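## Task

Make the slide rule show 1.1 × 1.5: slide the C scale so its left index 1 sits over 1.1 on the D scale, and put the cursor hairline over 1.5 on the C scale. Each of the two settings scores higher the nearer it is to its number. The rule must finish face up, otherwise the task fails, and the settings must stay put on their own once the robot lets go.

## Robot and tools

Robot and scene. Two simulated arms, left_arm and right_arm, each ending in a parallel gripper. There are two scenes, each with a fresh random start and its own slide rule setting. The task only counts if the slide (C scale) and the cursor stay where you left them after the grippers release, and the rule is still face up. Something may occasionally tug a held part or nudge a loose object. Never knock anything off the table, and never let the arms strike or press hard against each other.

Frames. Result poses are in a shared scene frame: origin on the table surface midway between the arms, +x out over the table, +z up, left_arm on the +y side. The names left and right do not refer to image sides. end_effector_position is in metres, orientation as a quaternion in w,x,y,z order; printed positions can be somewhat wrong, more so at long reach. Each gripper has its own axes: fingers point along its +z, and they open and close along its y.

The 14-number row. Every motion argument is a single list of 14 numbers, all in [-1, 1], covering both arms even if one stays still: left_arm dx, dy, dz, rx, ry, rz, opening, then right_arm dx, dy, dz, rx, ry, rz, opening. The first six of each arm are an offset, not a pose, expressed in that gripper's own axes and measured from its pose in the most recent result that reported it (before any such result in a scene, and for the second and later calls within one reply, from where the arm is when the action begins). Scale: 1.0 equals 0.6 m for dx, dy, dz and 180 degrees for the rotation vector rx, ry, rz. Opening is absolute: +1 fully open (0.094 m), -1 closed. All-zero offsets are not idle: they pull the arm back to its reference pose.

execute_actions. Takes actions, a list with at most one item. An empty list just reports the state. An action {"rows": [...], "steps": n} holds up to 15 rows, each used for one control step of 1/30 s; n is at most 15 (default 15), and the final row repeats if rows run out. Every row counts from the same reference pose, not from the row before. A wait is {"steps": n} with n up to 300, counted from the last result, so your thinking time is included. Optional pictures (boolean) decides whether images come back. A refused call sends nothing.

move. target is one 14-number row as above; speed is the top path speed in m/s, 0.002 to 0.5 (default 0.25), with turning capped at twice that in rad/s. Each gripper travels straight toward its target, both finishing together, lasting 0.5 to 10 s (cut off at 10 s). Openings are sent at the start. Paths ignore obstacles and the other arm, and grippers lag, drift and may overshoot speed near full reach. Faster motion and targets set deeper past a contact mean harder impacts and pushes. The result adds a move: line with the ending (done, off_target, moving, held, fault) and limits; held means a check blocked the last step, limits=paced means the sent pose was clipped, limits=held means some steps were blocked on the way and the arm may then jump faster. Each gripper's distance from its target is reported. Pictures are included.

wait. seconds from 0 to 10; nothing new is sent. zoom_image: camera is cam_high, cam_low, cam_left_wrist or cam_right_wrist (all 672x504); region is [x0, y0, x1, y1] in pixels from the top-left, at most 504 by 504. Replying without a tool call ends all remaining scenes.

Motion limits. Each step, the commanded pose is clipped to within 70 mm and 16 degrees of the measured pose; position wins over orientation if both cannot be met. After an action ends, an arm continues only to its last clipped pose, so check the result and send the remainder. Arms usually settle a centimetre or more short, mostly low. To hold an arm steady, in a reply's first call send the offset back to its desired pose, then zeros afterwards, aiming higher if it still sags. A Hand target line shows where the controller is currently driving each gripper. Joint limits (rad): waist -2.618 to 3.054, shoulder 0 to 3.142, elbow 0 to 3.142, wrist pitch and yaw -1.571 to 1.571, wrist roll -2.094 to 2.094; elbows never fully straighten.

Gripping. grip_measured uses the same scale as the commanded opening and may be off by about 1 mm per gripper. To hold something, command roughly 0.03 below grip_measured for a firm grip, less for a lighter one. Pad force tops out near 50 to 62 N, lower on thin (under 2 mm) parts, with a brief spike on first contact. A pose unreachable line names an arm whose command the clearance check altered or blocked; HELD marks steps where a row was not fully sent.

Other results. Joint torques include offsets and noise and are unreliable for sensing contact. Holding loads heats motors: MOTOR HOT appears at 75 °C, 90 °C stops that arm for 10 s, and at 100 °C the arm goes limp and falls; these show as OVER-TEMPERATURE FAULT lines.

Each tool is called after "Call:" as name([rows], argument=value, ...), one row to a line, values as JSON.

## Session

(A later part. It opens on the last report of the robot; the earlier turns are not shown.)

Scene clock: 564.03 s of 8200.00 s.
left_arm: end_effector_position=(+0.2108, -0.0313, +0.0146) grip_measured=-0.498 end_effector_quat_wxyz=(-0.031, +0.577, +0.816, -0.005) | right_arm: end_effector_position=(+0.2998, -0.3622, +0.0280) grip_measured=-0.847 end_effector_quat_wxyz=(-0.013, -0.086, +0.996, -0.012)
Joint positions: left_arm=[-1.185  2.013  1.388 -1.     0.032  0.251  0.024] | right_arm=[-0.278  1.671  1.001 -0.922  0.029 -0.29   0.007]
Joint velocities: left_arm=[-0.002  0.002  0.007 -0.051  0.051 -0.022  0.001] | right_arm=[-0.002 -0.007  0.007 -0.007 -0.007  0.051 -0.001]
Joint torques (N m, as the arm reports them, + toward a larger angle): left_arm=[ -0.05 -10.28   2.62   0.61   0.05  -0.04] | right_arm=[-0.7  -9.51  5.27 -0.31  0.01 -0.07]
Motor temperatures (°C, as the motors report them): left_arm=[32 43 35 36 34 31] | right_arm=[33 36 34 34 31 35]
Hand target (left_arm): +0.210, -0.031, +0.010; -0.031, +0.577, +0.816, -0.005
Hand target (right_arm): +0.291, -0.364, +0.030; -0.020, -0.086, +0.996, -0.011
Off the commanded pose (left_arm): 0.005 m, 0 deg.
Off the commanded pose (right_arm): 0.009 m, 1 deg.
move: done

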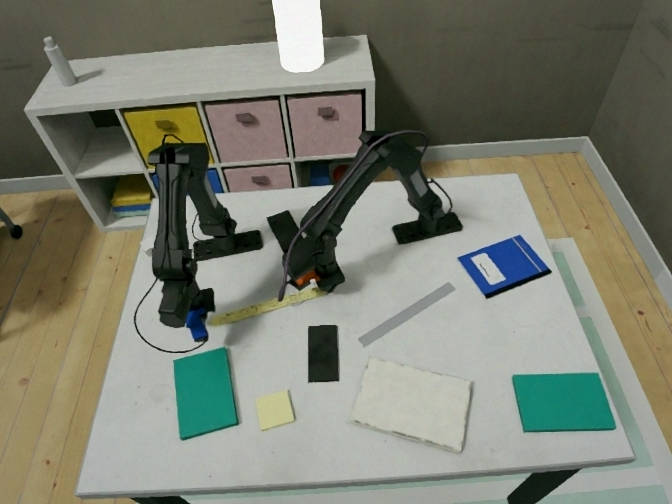

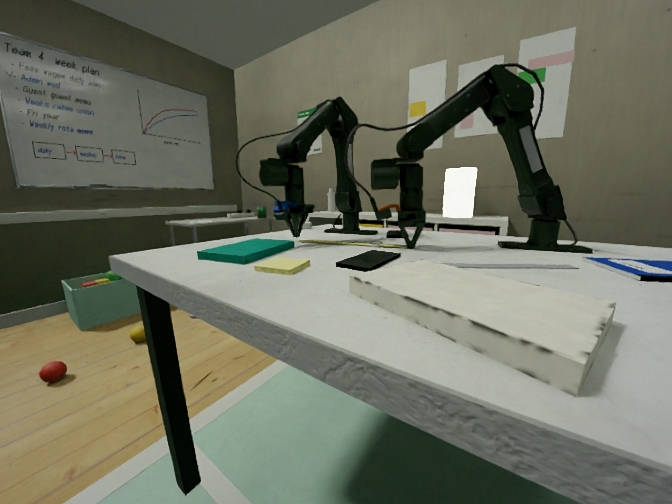

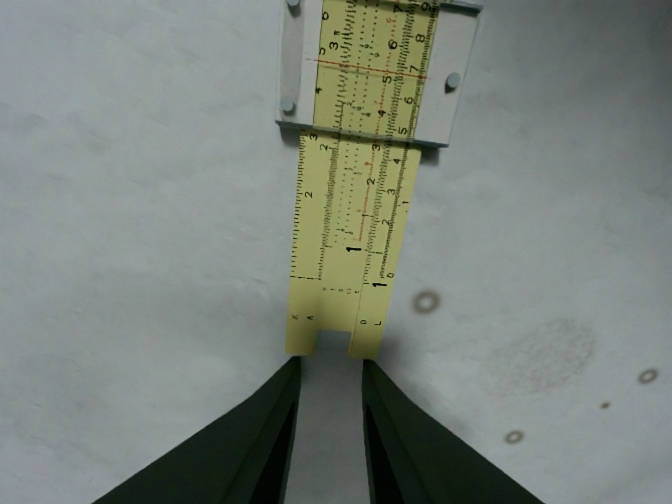

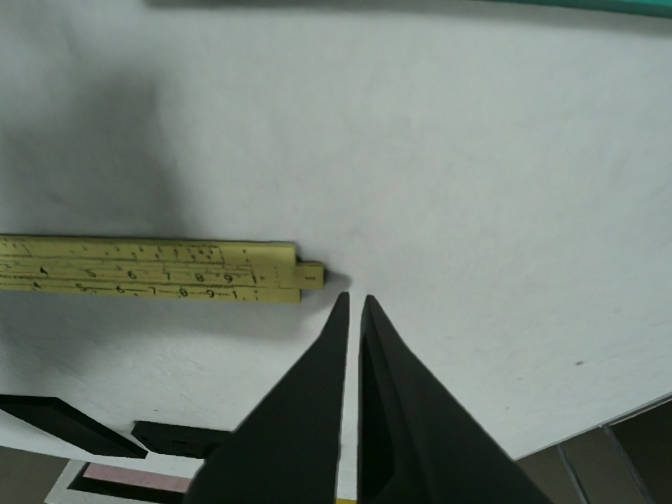

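Call:
move(target=[0,0,0.008,0,0,0,-0.5, 0.01,0,0.032,0,0,0,-0.85], speed=0.05)

Scene clock: 566.00 s of 8200.00 s.
left_arm: end_effector_position=(+0.2108, -0.0313, +0.0146) grip_measured=-0.498 end_effector_quat_wxyz=(-0.031, +0.577, +0.816, -0.005) | right_arm: end_effector_position=(+0.2929, -0.3614, +0.0157) grip_measured=-0.847 end_effector_quat_wxyz=(-0.015, -0.086, +0.996, -0.012)
Joint positions: left_arm=[-1.185  2.013  1.388 -1.     0.032  0.251  0.024] | right_arm=[-0.278  1.671  0.947 -0.871  0.029 -0.291  0.007]
Joint velocities: left_arm=[-0.012 -0.022  0.007  0.037  0.007 -0.007  0.   ] | right_arm=[-0.012 -0.002 -0.007 -0.037 -0.051 -0.022 -0.   ]
Joint torques (N m, as the arm reports them, + toward a larger angle): left_arm=[  0.1  -10.26   2.72   0.62   0.04  -0.01] | right_arm=[-0.91 -6.34  4.87  0.14  0.04 -0.03]
Motor temperatures (°C, as the motors report them): left_arm=[32 43 35 36 34 31] | right_arm=[33 36 34 34 31 35]
Hand target (left_arm): +0.210, -0.031, +0.010; -0.031, +0.577, +0.816, -0.005
Hand target (right_arm): +0.293, -0.364, +0.009; -0.013, -0.086, +0.996, -0.012
Off the commanded pose (left_arm): 0.005 m, 0 deg.
Off the commanded pose (right_arm): 0.007 m, 0 deg.
move: done

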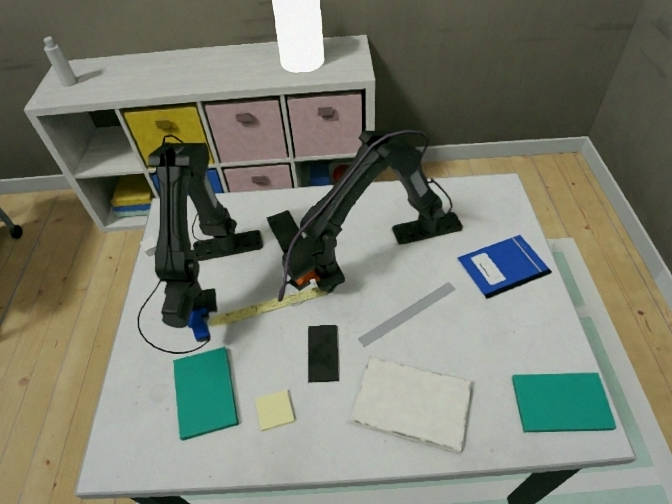

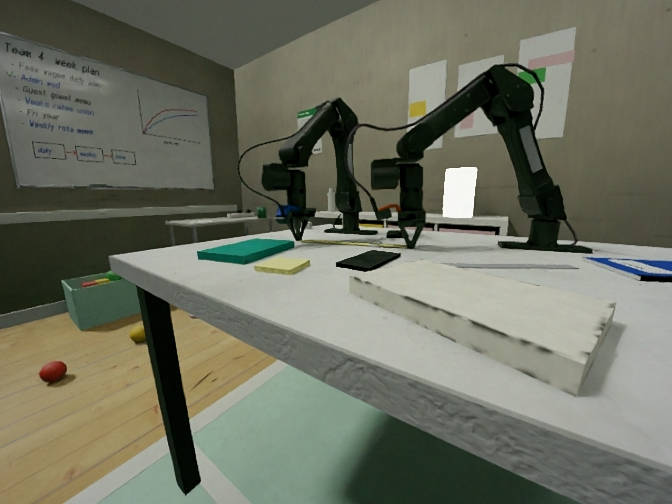

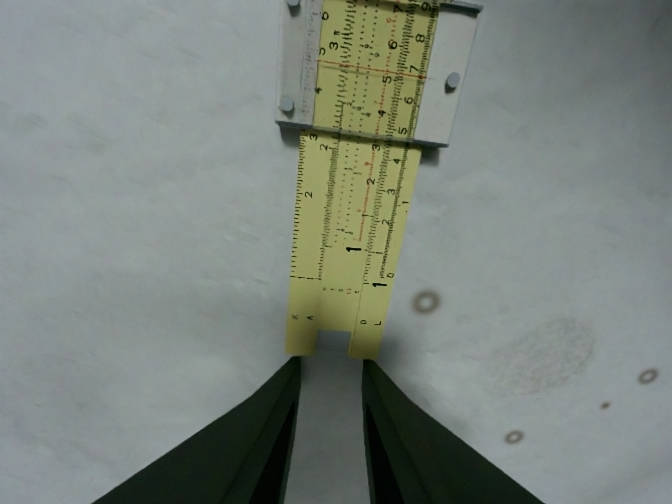

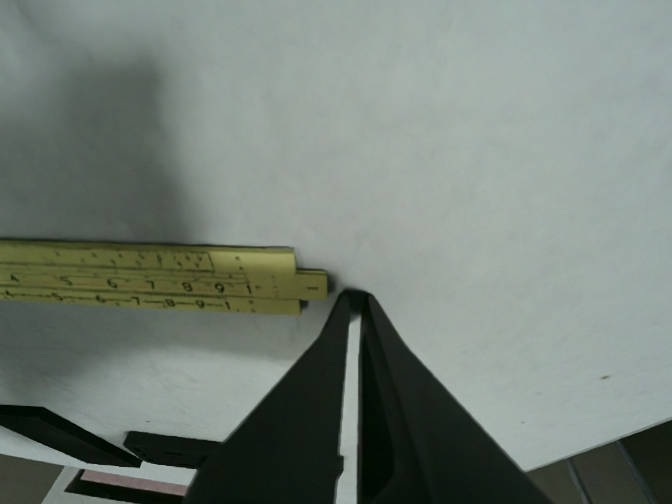

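Call:
move(target=[0,0,0.008,0,0,0,-0.5, -0.012,0,-0.018,0,0,0,-0.85], speed=0.05)

Call:
move(target=[0,0,0.008,0,0,0,-0.5, -0.004,0,0.028,0,0,0,-0.85], speed=0.05)

Scene clock: 570.83 s of 8200.00 s.
left_arm: end_effector_position=(+0.2108, -0.0313, +0.0146) grip_measured=-0.498 end_effector_quat_wxyz=(-0.031, +0.577, +0.816, -0.005) | right_arm: end_effector_position=(+0.2965, -0.3618, +0.0217) grip_measured=-0.847 end_effector_quat_wxyz=(-0.014, -0.086, +0.996, -0.012)
Joint positions: left_arm=[-1.185  2.013  1.388 -1.     0.032  0.251  0.024] | right_arm=[-0.278  1.671  0.973 -0.896  0.029 -0.291  0.007]
Joint velocities: left_arm=[-0.012  0.002 -0.022 -0.022  0.022  0.022 -0.   ] | right_arm=[-0.002 -0.007 -0.007 -0.022  0.007 -0.007  0.001]
Joint torques (N m, as the arm reports them, + toward a larger angle): left_arm=[  0.09 -10.24   2.73   0.62   0.03  -0.04] | right_arm=[ 0.85 -7.03  9.19 -0.28  0.    0.09]
Motor temperatures (°C, as the motors report them): left_arm=[32 43 35 36 34 31] | right_arm=[33 36 34 34 31 35]
Hand target (left_arm): +0.210, -0.031, +0.010; -0.031, +0.577, +0.816, -0.005
Hand target (right_arm): +0.300, -0.360, +0.026; -0.015, -0.086, +0.996, -0.012
Off the commanded pose (left_arm): 0.005 m, 0 deg.
Off the commanded pose (right_arm): 0.006 m, 0 deg.
After step 90, 1.10 s passed at rest.
move: done

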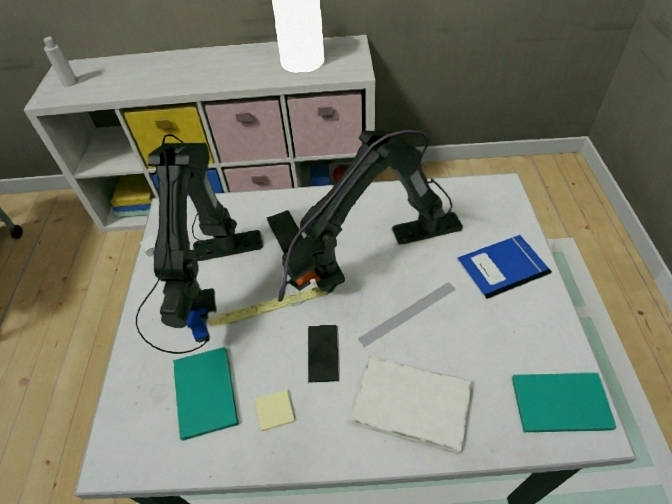

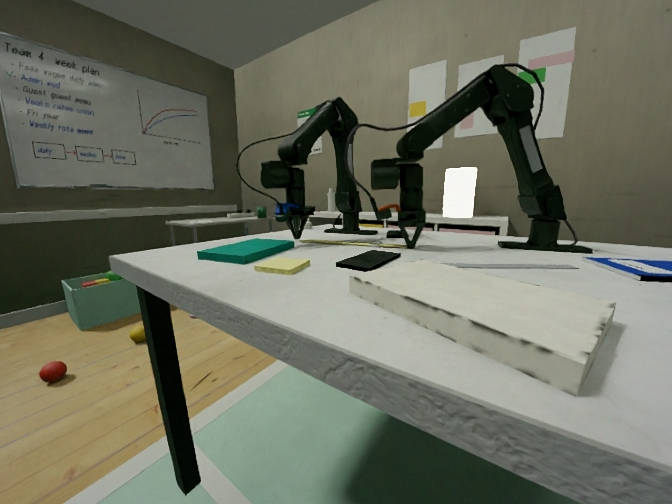

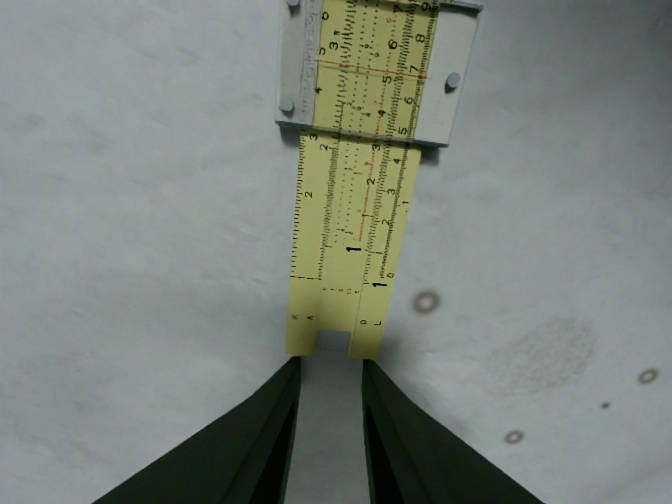

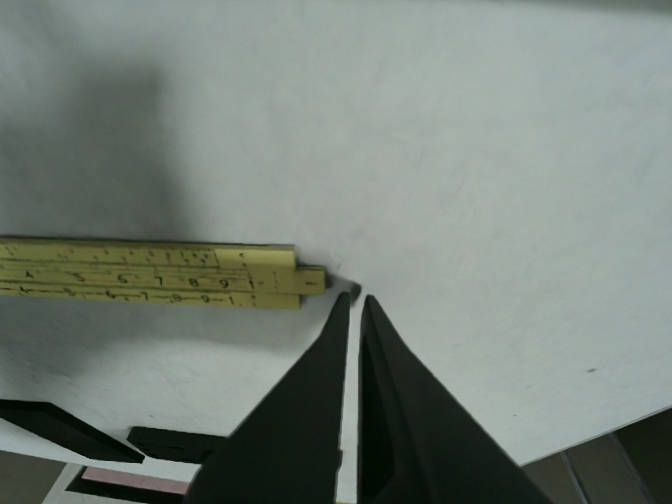

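Scene clock: 571.53 s of 8200.00 s.
left_arm: end_effector_position=(+0.2108, -0.0313, +0.0146) grip_measured=-0.498 end_effector_quat_wxyz=(-0.031, +0.577, +0.816, -0.005) | right_arm: end_effector_position=(+0.3002, -0.3622, +0.0156) grip_measured=-0.847 end_effector_quat_wxyz=(-0.012, -0.086, +0.996, -0.012)
Joint positions: left_arm=[-1.185  2.013  1.388 -1.     0.032  0.251  0.024] | right_arm=[-0.278  1.692  0.97  -0.868  0.029 -0.291  0.007]
Joint velocities: left_arm=[-0.007 -0.002 -0.002  0.022 -0.007  0.037 -0.   ] | right_arm=[-0.012 -0.007 -0.007  0.051  0.007  0.022 -0.001]
Joint torques (N m, as the arm reports them, + toward a larger angle): left_arm=[  0.05 -10.3    2.67   0.64   0.04  -0.03] | right_arm=[ 0.17 -6.33  3.58  0.24  0.08 -0.03]
Motor temperatures (°C, as the motors report them): left_arm=[32 43 35 36 34 31] | right_arm=[33 36 34 34 31 35]
Hand target (left_arm): +0.210, -0.031, +0.010; -0.031, +0.577, +0.816, -0.005
Hand target (right_arm): +0.298, -0.362, +0.005; -0.014, -0.086, +0.996, -0.012
Off the commanded pose (left_arm): 0.005 m, 0 deg.
Off the commanded pose (right_arm): 0.011 m, 0 deg.
move: off_target (right_arm)

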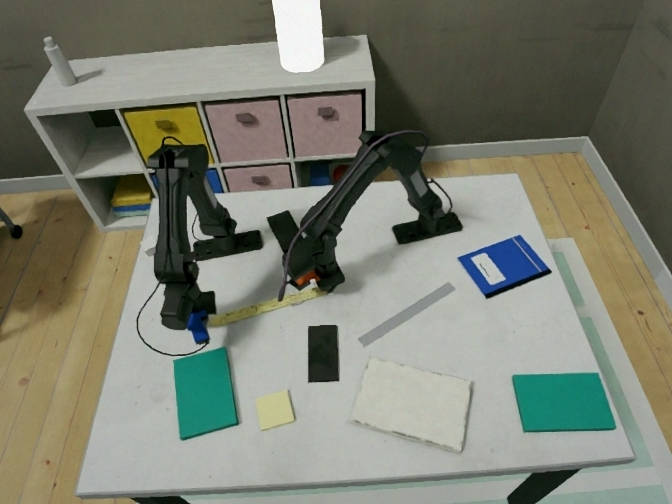

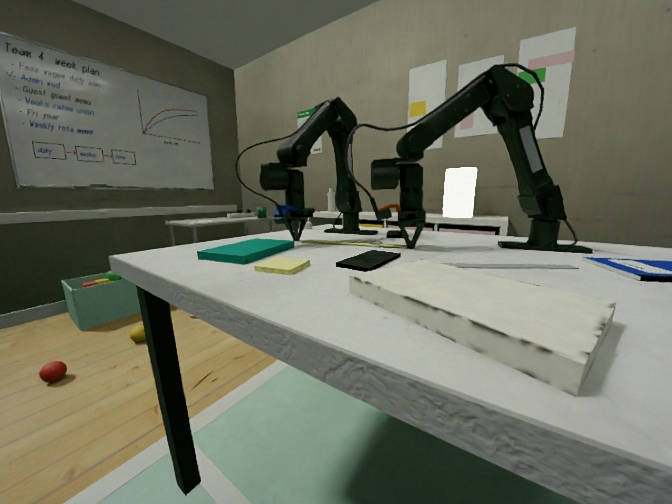

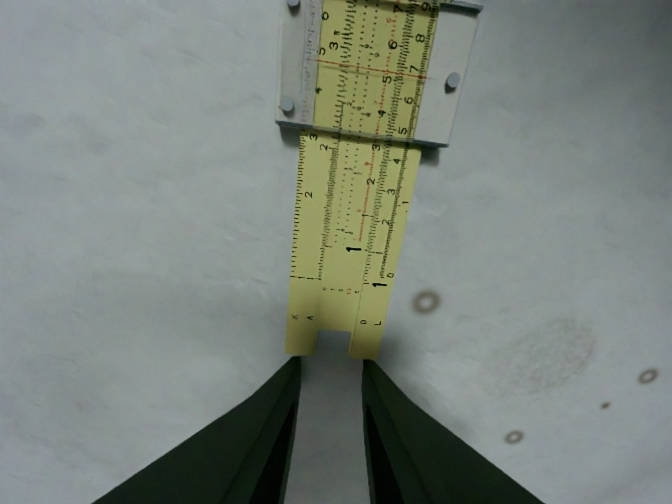

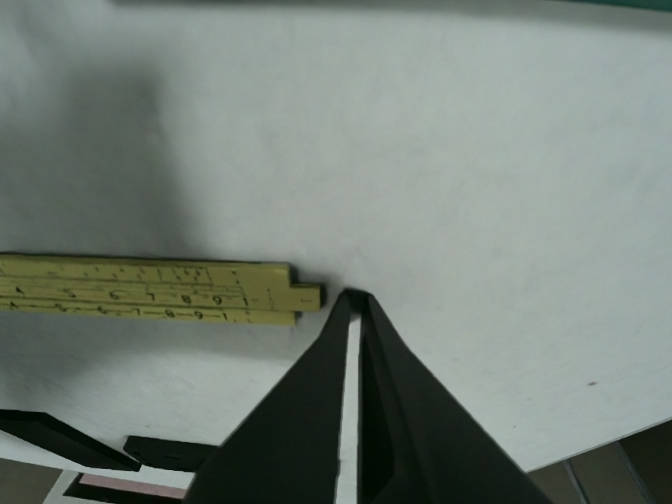

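Call:
move(target=[0,0,0.008,0,0,0,-0.5, 0,0,0.006,0,0,0,-0.65], speed=0.05)

Call:
zoom_image(camera="cam_right_wrist", region=[240,240,400,360])

Scene clock: 575.90 s of 8200.00 s.
left_arm: end_effector_position=(+0.2108, -0.0313, +0.0146) grip_measured=-0.498 end_effector_quat_wxyz=(-0.031, +0.577, +0.816, -0.005) | right_arm: end_effector_position=(+0.3001, -0.3636, +0.0156) grip_measured=-0.653 end_effector_quat_wxyz=(-0.013, -0.086, +0.996, -0.016)
Joint positions: left_arm=[-1.185  2.013  1.388 -1.     0.032  0.251  0.024] | right_arm=[-0.278  1.692  0.97  -0.868  0.036 -0.291  0.016]
Joint velocities: left_arm=[ 0.017  0.002  0.012 -0.095  0.037 -0.037 -0.   ] | right_arm=[ 0.002 -0.002 -0.007 -0.095  0.125  0.081  0.   ]
Joint torques (N m, as the arm reports them, + toward a larger angle): left_arm=[  0.03 -10.29   2.75   0.61   0.03   0.01] | right_arm=[ 0.1  -7.    5.98  0.01 -0.04  0.01]
Motor temperatures (°C, as the motors report them): left_arm=[32 43 35 36 34 31] | right_arm=[33 36 34 34 31 35]
Hand target (left_arm): +0.210, -0.031, +0.010; -0.031, +0.577, +0.816, -0.005
Hand target (right_arm): +0.300, -0.362, +0.012; -0.012, -0.086, +0.996, -0.012
Off the commanded pose (left_arm): 0.005 m, 0 deg.
Off the commanded pose (right_arm): 0.004 m, 0 deg.
After step 90, 0.67 s passed at rest.
move: done

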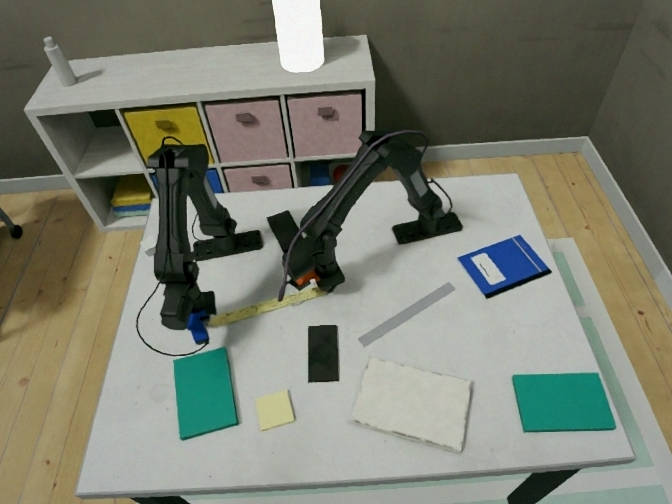

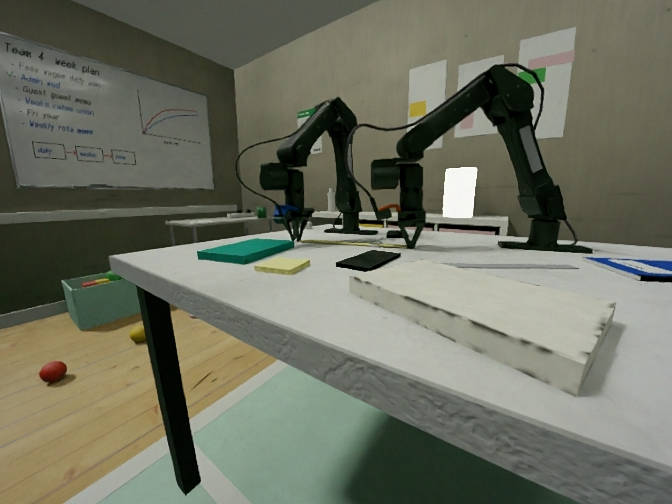

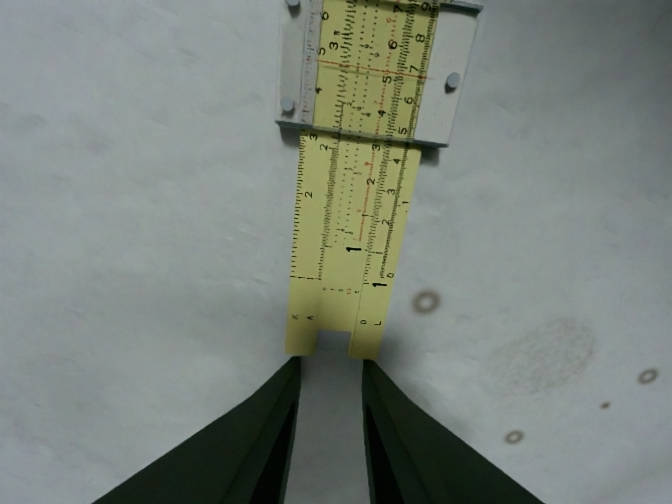

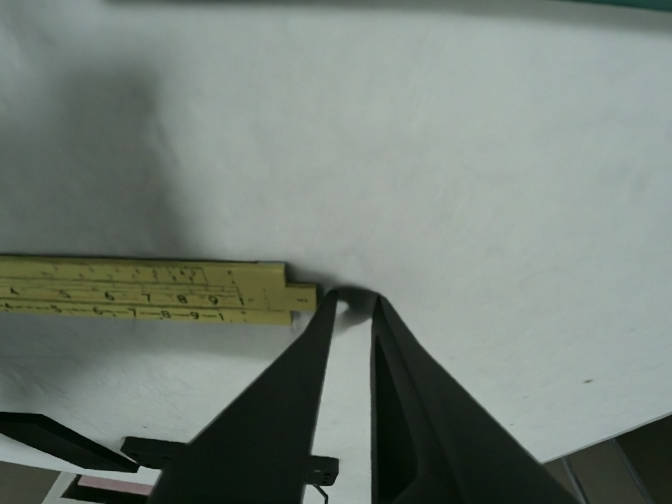

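Region (240, 240, 400, 360) of cam_right_wrist's 672x504 image, scaled by 3.150, with more detail than that image has; it fills the top 378 rows of this view, and the rest is white.

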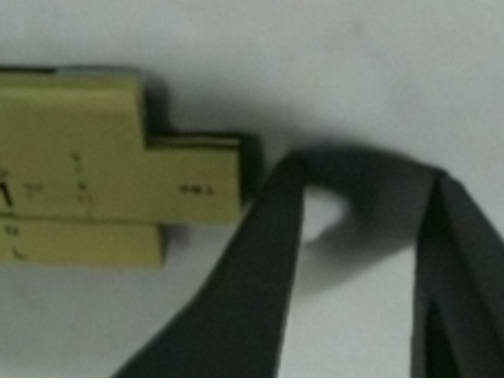

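Call:
move(target=[0,0,0.008,0,0,0,-0.5, 0,0,0.006,0,0,0,-0.54], speed=0.05)

Call:
zoom_image(camera="cam_right_wrist", region=[240,240,400,360])

Call:
zoom_image(camera="cam_left_wrist", region=[320,220,420,300])

Scene clock: 579.07 s of 8200.00 s.
left_arm: end_effector_position=(+0.2108, -0.0313, +0.0146) grip_measured=-0.498 end_effector_quat_wxyz=(-0.031, +0.577, +0.816, -0.005) | right_arm: end_effector_position=(+0.3001, -0.3650, +0.0157) grip_measured=-0.543 end_effector_quat_wxyz=(-0.013, -0.086, +0.996, -0.020)
Joint positions: left_arm=[-1.185  2.013  1.388 -1.     0.032  0.251  0.024] | right_arm=[-0.278  1.692  0.97  -0.867  0.044 -0.291  0.021]
Joint velocities: left_arm=[ 0.027 -0.012  0.002  0.066  0.022 -0.007 -0.001] | right_arm=[-0.022  0.007 -0.002  0.037 -0.007 -0.007 -0.001]
Joint torques (N m, as the arm reports them, + toward a larger angle): left_arm=[ -0.01 -10.41   2.67   0.64   0.01   0.  ] | right_arm=[-0.06 -7.05  5.96  0.   -0.07 -0.01]
Motor temperatures (°C, as the motors report them): left_arm=[32 43 35 36 34 31] | right_arm=[33 36 34 34 31 35]
Hand target (left_arm): +0.210, -0.031, +0.010; -0.031, +0.577, +0.816, -0.005
Hand target (right_arm): +0.300, -0.364, +0.012; -0.013, -0.086, +0.996, -0.016
Off the commanded pose (left_arm): 0.005 m, 0 deg.
Off the commanded pose (right_arm): 0.004 m, 0 deg.
move: done

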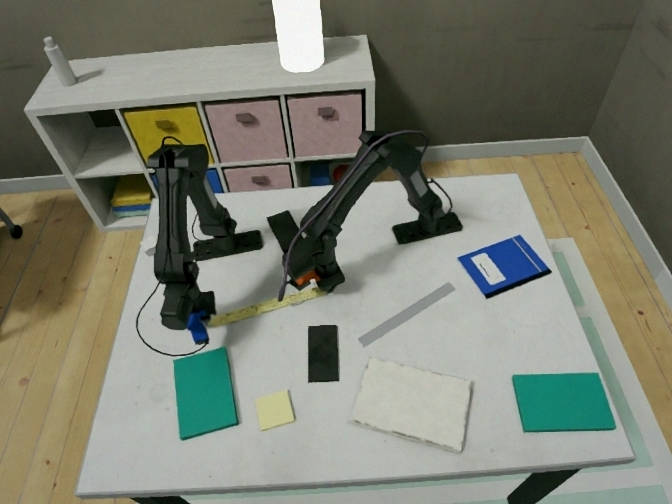

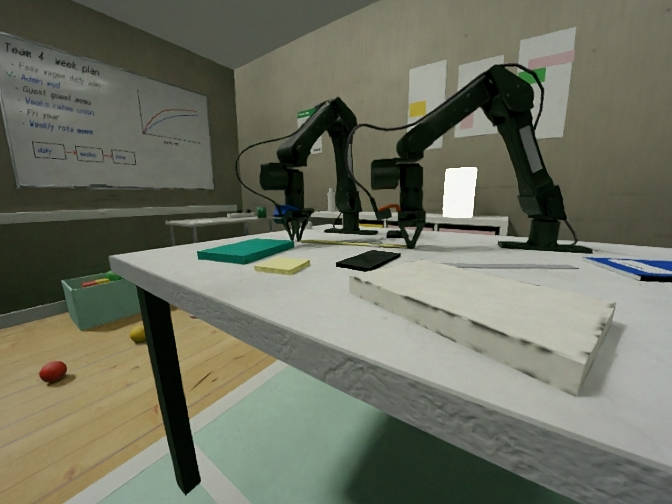

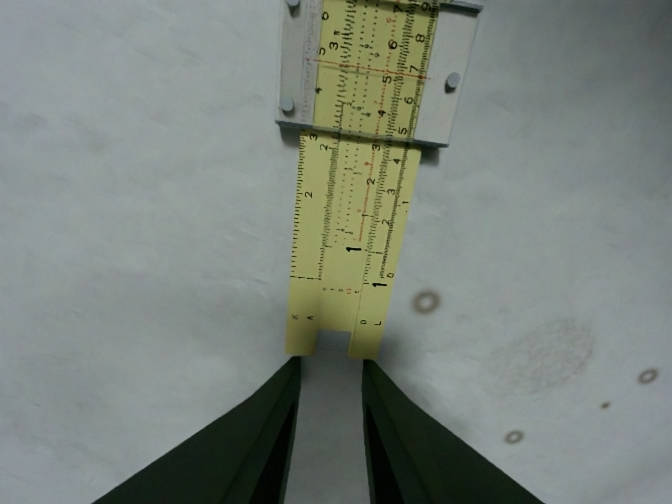

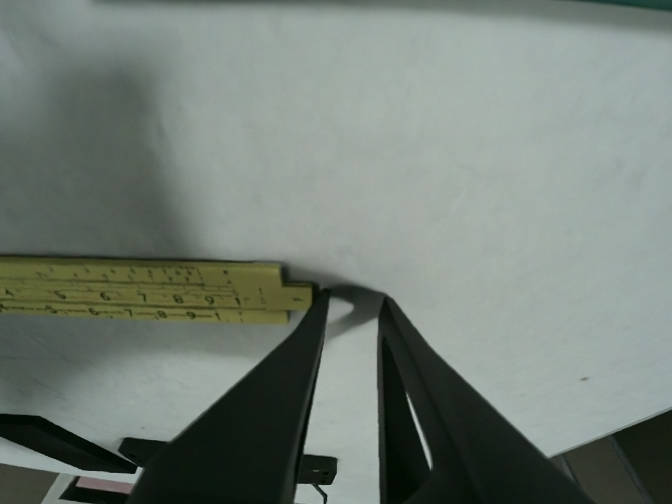

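Region (240, 240, 400, 360) of cam_right_wrist's 672x504 image, scaled by 3.150, with more detail than that image has; it fills the top 378 rows of this view, and the rest is white.

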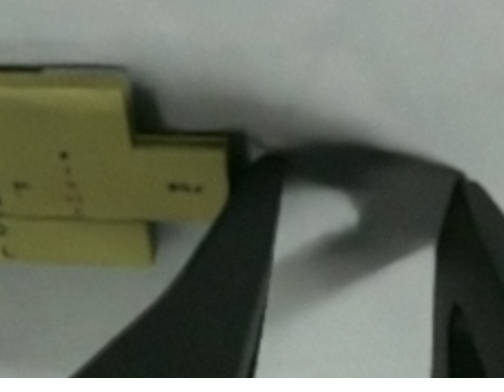

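Region (320, 220, 420, 300) of cam_left_wrist's 672x504 image, scaled by 5.040, with more detail than that image has; it fills the top 403 rows of this view, and the rest is white.

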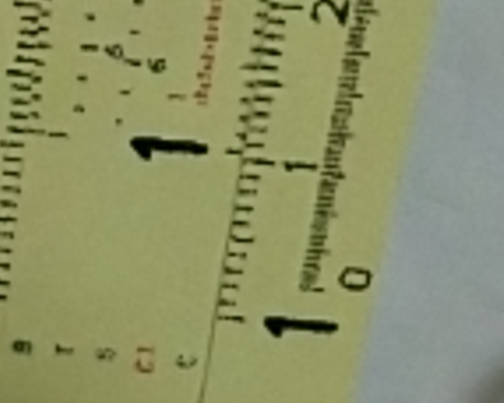

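Call:
move(target=[0,0,0.008,0,0,0,-0.5, 0,0.003,0.006,0,0,0,-0.46], speed=0.05)

Call:
zoom_image(camera="cam_right_wrist", region=[240,240,400,360])

Call:
zoom_image(camera="cam_left_wrist", region=[320,220,420,300])

Scene clock: 583.53 s of 8200.00 s.
left_arm: end_effector_position=(+0.2108, -0.0313, +0.0146) grip_measured=-0.498 end_effector_quat_wxyz=(-0.031, +0.577, +0.816, -0.005) | right_arm: end_effector_position=(+0.3001, -0.3662, +0.0157) grip_measured=-0.463 end_effector_quat_wxyz=(-0.013, -0.086, +0.996, -0.023)
Joint positions: left_arm=[-1.185  2.013  1.388 -1.     0.032  0.251  0.024] | right_arm=[-0.278  1.692  0.97  -0.866  0.051 -0.291  0.025]
Joint velocities: left_arm=[ 0.007  0.012 -0.007 -0.066 -0.037 -0.037  0.   ] | right_arm=[-0.002 -0.007 -0.002 -0.007 -0.037  0.037  0.   ]
Joint torques (N m, as the arm reports them, + toward a larger angle): left_arm=[ -0.03 -10.35   2.6    0.63   0.03  -0.01] | right_arm=[ 0.51 -7.23  5.68  0.02  0.    0.05]
Motor temperatures (°C, as the motors report them): left_arm=[32 43 35 36 34 31] | right_arm=[33 36 34 34 31 35]
Hand target (left_arm): +0.210, -0.031, +0.010; -0.031, +0.577, +0.816, -0.005
Hand target (right_arm): +0.300, -0.363, +0.012; -0.013, -0.086, +0.996, -0.020
Off the commanded pose (left_arm): 0.005 m, 0 deg.
Off the commanded pose (right_arm): 0.005 m, 0 deg.
After step 90, 0.77 s passed at rest.
move: done

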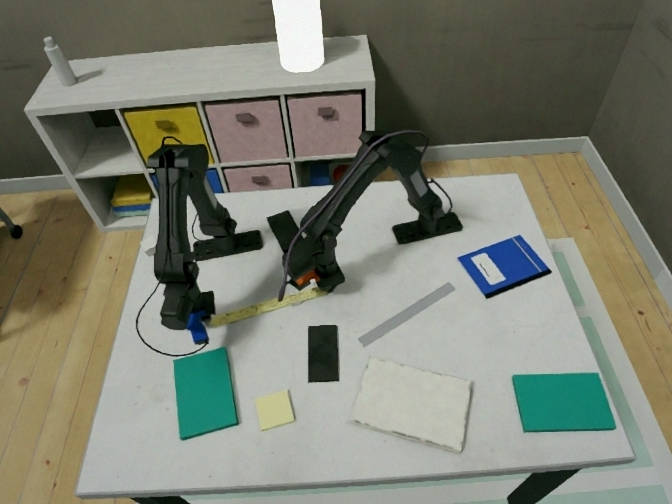

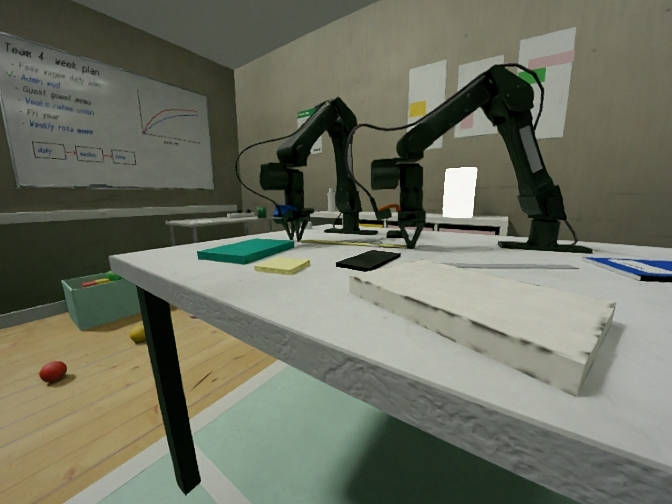

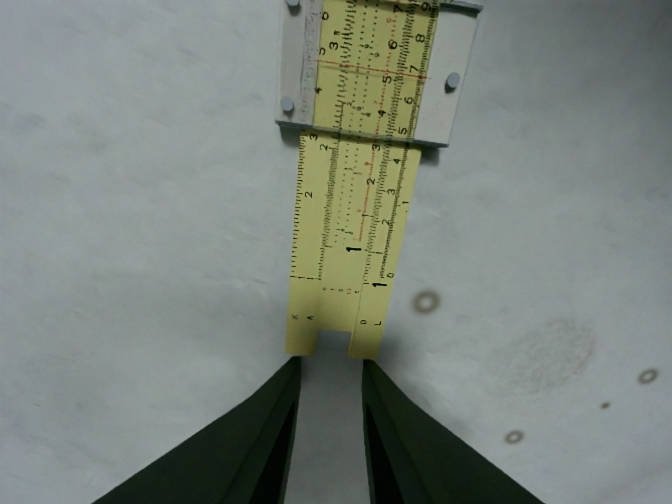

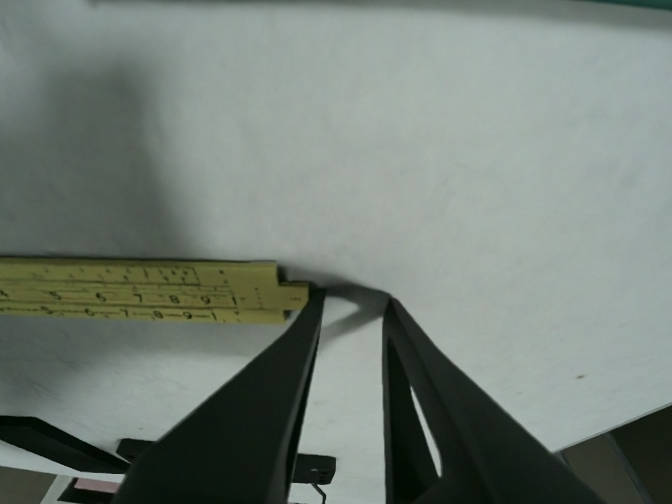

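Region (240, 240, 400, 360) of cam_right_wrist's 672x504 image, scaled by 3.150, with more detail than that image has; it fills the top 378 rows of this view, and the rest is white.

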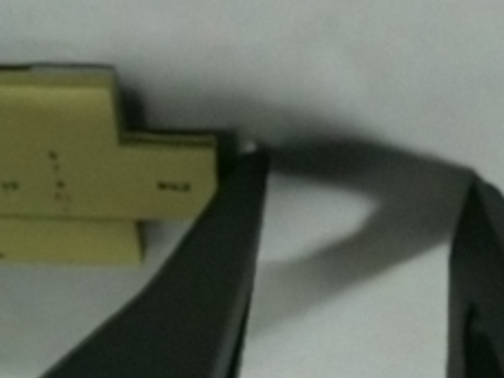

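Region (320, 220, 420, 300) of cam_left_wrist's 672x504 image, scaled by 5.040, with more detail than that image has; it fills the top 403 rows of this view, and the rest is white.

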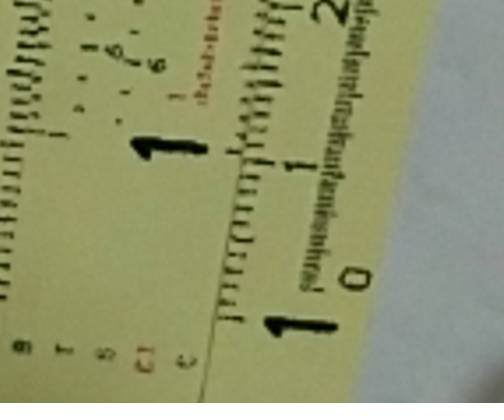

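Call:
move(target=[0,0,0.008,0,0,0,-0.5, 0,0,0.006,-0.03,0,0,-0.46], speed=0.03)

Call:
zoom_image(camera="cam_right_wrist", region=[240,240,400,360])

Call:
zoom_image(camera="cam_left_wrist", region=[320,220,420,300])

Scene clock: 588.27 s of 8200.00 s.
left_arm: end_effector_position=(+0.2108, -0.0313, +0.0146) grip_measured=-0.498 end_effector_quat_wxyz=(-0.031, +0.577, +0.816, -0.005) | right_arm: end_effector_position=(+0.2997, -0.3670, +0.0155) grip_measured=-0.463 end_effector_quat_wxyz=(-0.006, -0.085, +0.996, +0.011)
Joint positions: left_arm=[-1.185  2.013  1.388 -1.     0.032  0.251  0.024] | right_arm=[-0.327  1.692  0.97  -0.867 -0.019 -0.337  0.025]
Joint velocities: left_arm=[-0.007  0.002  0.022 -0.037 -0.022 -0.022 -0.   ] | right_arm=[ 0.007 -0.007 -0.007  0.007 -0.007 -0.081 -0.   ]
Joint torques (N m, as the arm reports them, + toward a larger angle): left_arm=[  0.08 -10.23   2.69   0.63   0.06  -0.02] | right_arm=[-0.75 -5.21  8.41 -0.22 -0.21 -0.08]
Motor temperatures (°C, as the motors report them): left_arm=[32 43 35 36 34 31] | right_arm=[33 36 34 34 31 35]
Hand target (left_arm): +0.210, -0.031, +0.010; -0.031, +0.577, +0.816, -0.005
Hand target (right_arm): +0.300, -0.367, +0.012; -0.016, -0.085, +0.996, +0.023
Off the commanded pose (left_arm): 0.005 m, 0 deg.
Off the commanded pose (right_arm): 0.003 m, 2 deg.
move: done

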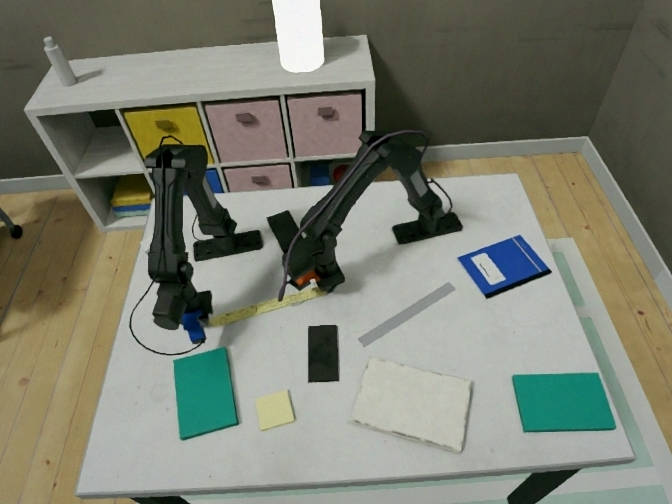

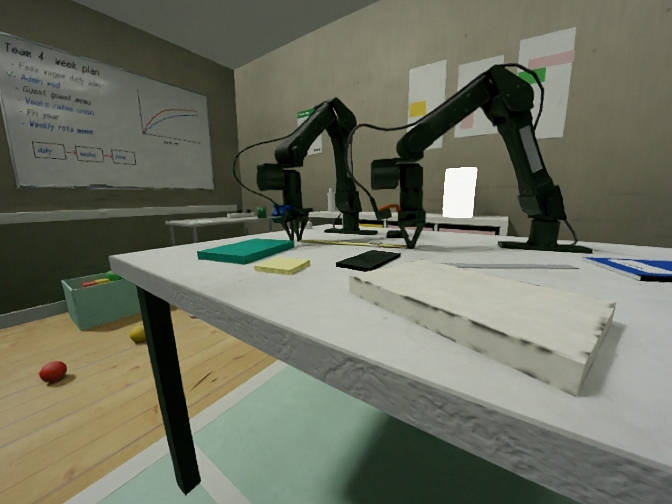

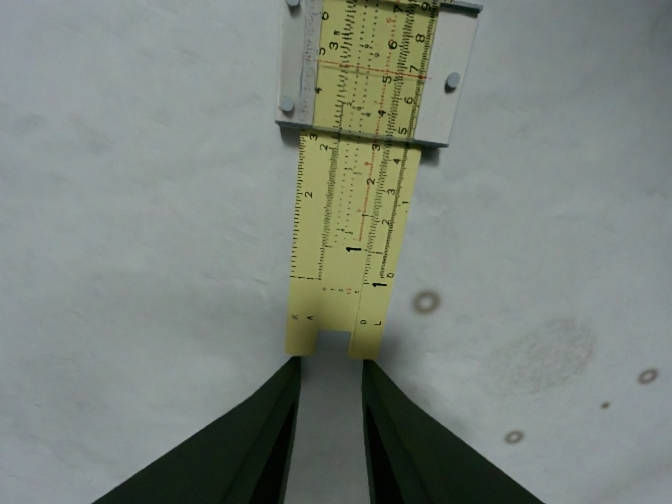

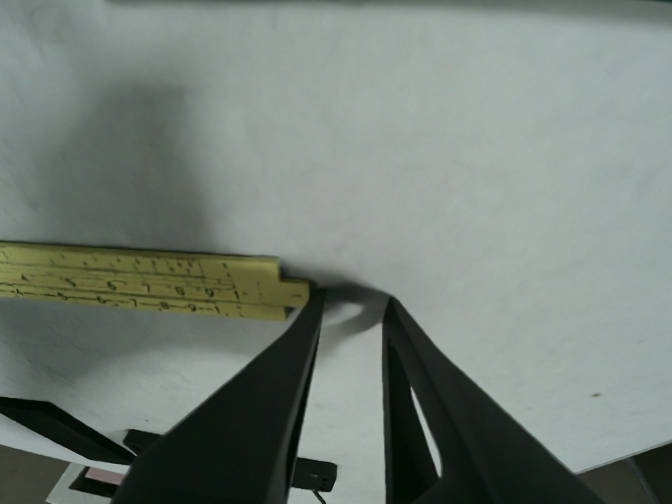

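Region (240, 240, 400, 360) of cam_right_wrist's 672x504 image, scaled by 3.150, with more detail than that image has; it fills the top 378 rows of this view, and the rest is white.

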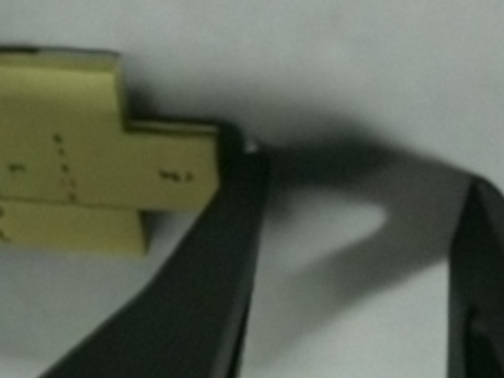

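Region (320, 220, 420, 300) of cam_left_wrist's 672x504 image, scaled by 5.040, with more detail than that image has; it fills the top 403 rows of this view, and the rest is white.

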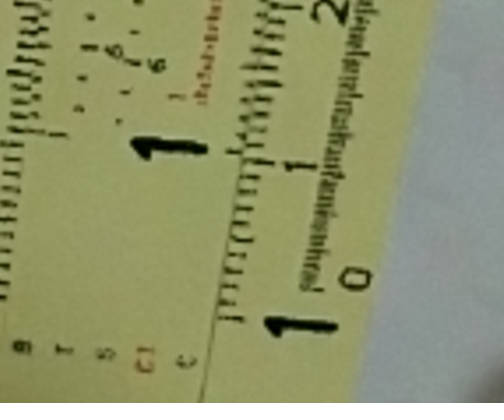

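Call:
move(target=[0,0,0.008,0,0,0,-0.5, 0,0,0.006,-0.008,0,0,-0.42], speed=0.03)

Call:
zoom_image(camera="cam_right_wrist", region=[240,240,400,360])

Call:
zoom_image(camera="cam_left_wrist", region=[320,220,420,300])

Scene clock: 591.53 s of 8200.00 s.
left_arm: end_effector_position=(+0.2108, -0.0313, +0.0146) grip_measured=-0.498 end_effector_quat_wxyz=(-0.031, +0.577, +0.816, -0.005) | right_arm: end_effector_position=(+0.2997, -0.3664, +0.0156) grip_measured=-0.423 end_effector_quat_wxyz=(-0.005, -0.084, +0.996, +0.017)
Joint positions: left_arm=[-1.185  2.013  1.388 -1.     0.032  0.251  0.024] | right_arm=[-0.332  1.692  0.97  -0.868 -0.03  -0.342  0.027]
Joint velocities: left_arm=[ 0.002 -0.002 -0.007  0.066 -0.051 -0.022 -0.   ] | right_arm=[-0.002  0.002 -0.012 -0.007 -0.081 -0.022  0.001]
Joint torques (N m, as the arm reports them, + toward a larger angle): left_arm=[  0.05 -10.31   2.6    0.65   0.05  -0.02] | right_arm=[-0.9  -6.63  6.51 -0.02 -0.12 -0.1 ]
Motor temperatures (°C, as the motors report them): left_arm=[32 43 35 36 34 31] | right_arm=[33 36 34 34 31 35]
Hand target (left_arm): +0.210, -0.031, +0.010; -0.031, +0.577, +0.816, -0.005
Hand target (right_arm): +0.300, -0.367, +0.012; -0.007, -0.084, +0.996, +0.024
Off the commanded pose (left_arm): 0.005 m, 0 deg.
Off the commanded pose (right_arm): 0.004 m, 1 deg.
move: done

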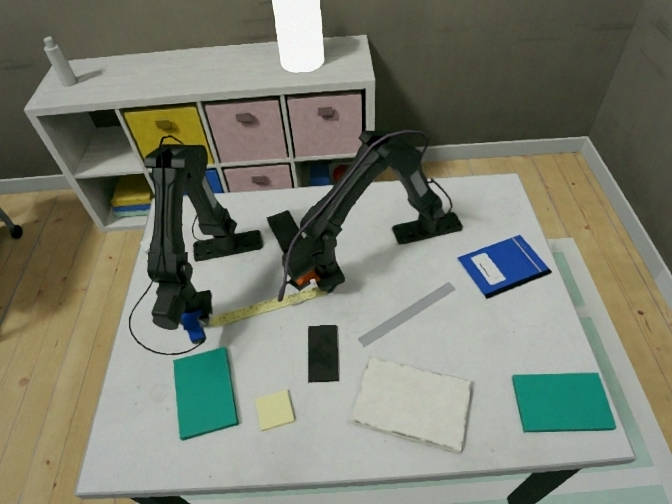

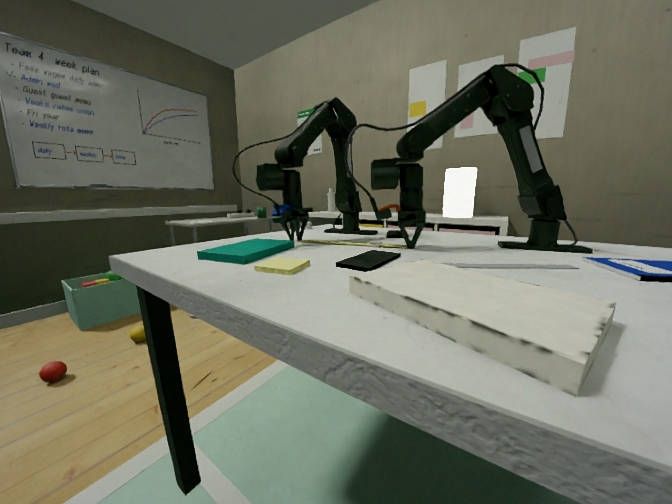

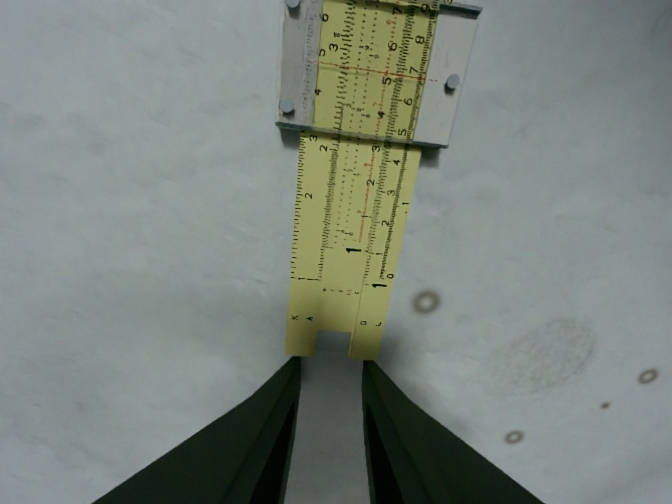

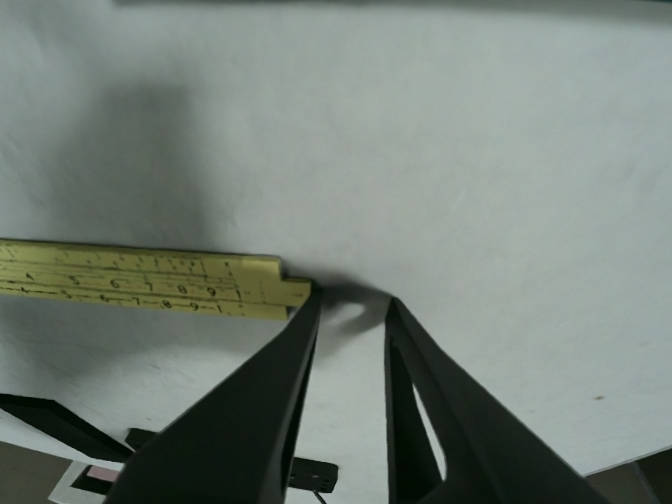

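Region (240, 240, 400, 360) of cam_right_wrist's 672x504 image, scaled by 3.150, with more detail than that image has; it fills the top 378 rows of this view, and the rest is white.

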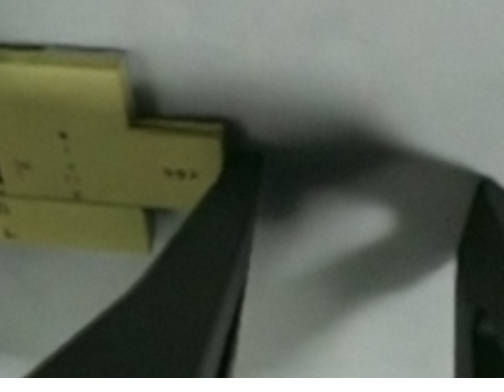

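Region (320, 220, 420, 300) of cam_left_wrist's 672x504 image, scaled by 5.040, with more detail than that image has; it fills the top 403 rows of this view, and the rest is white.

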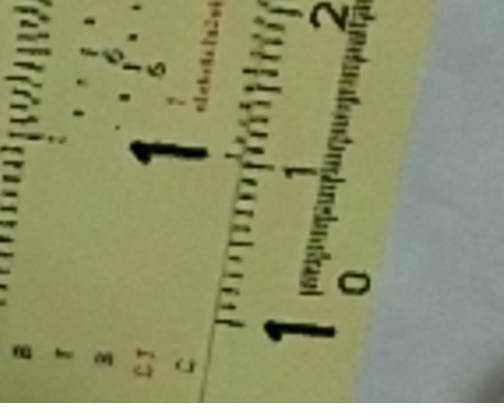

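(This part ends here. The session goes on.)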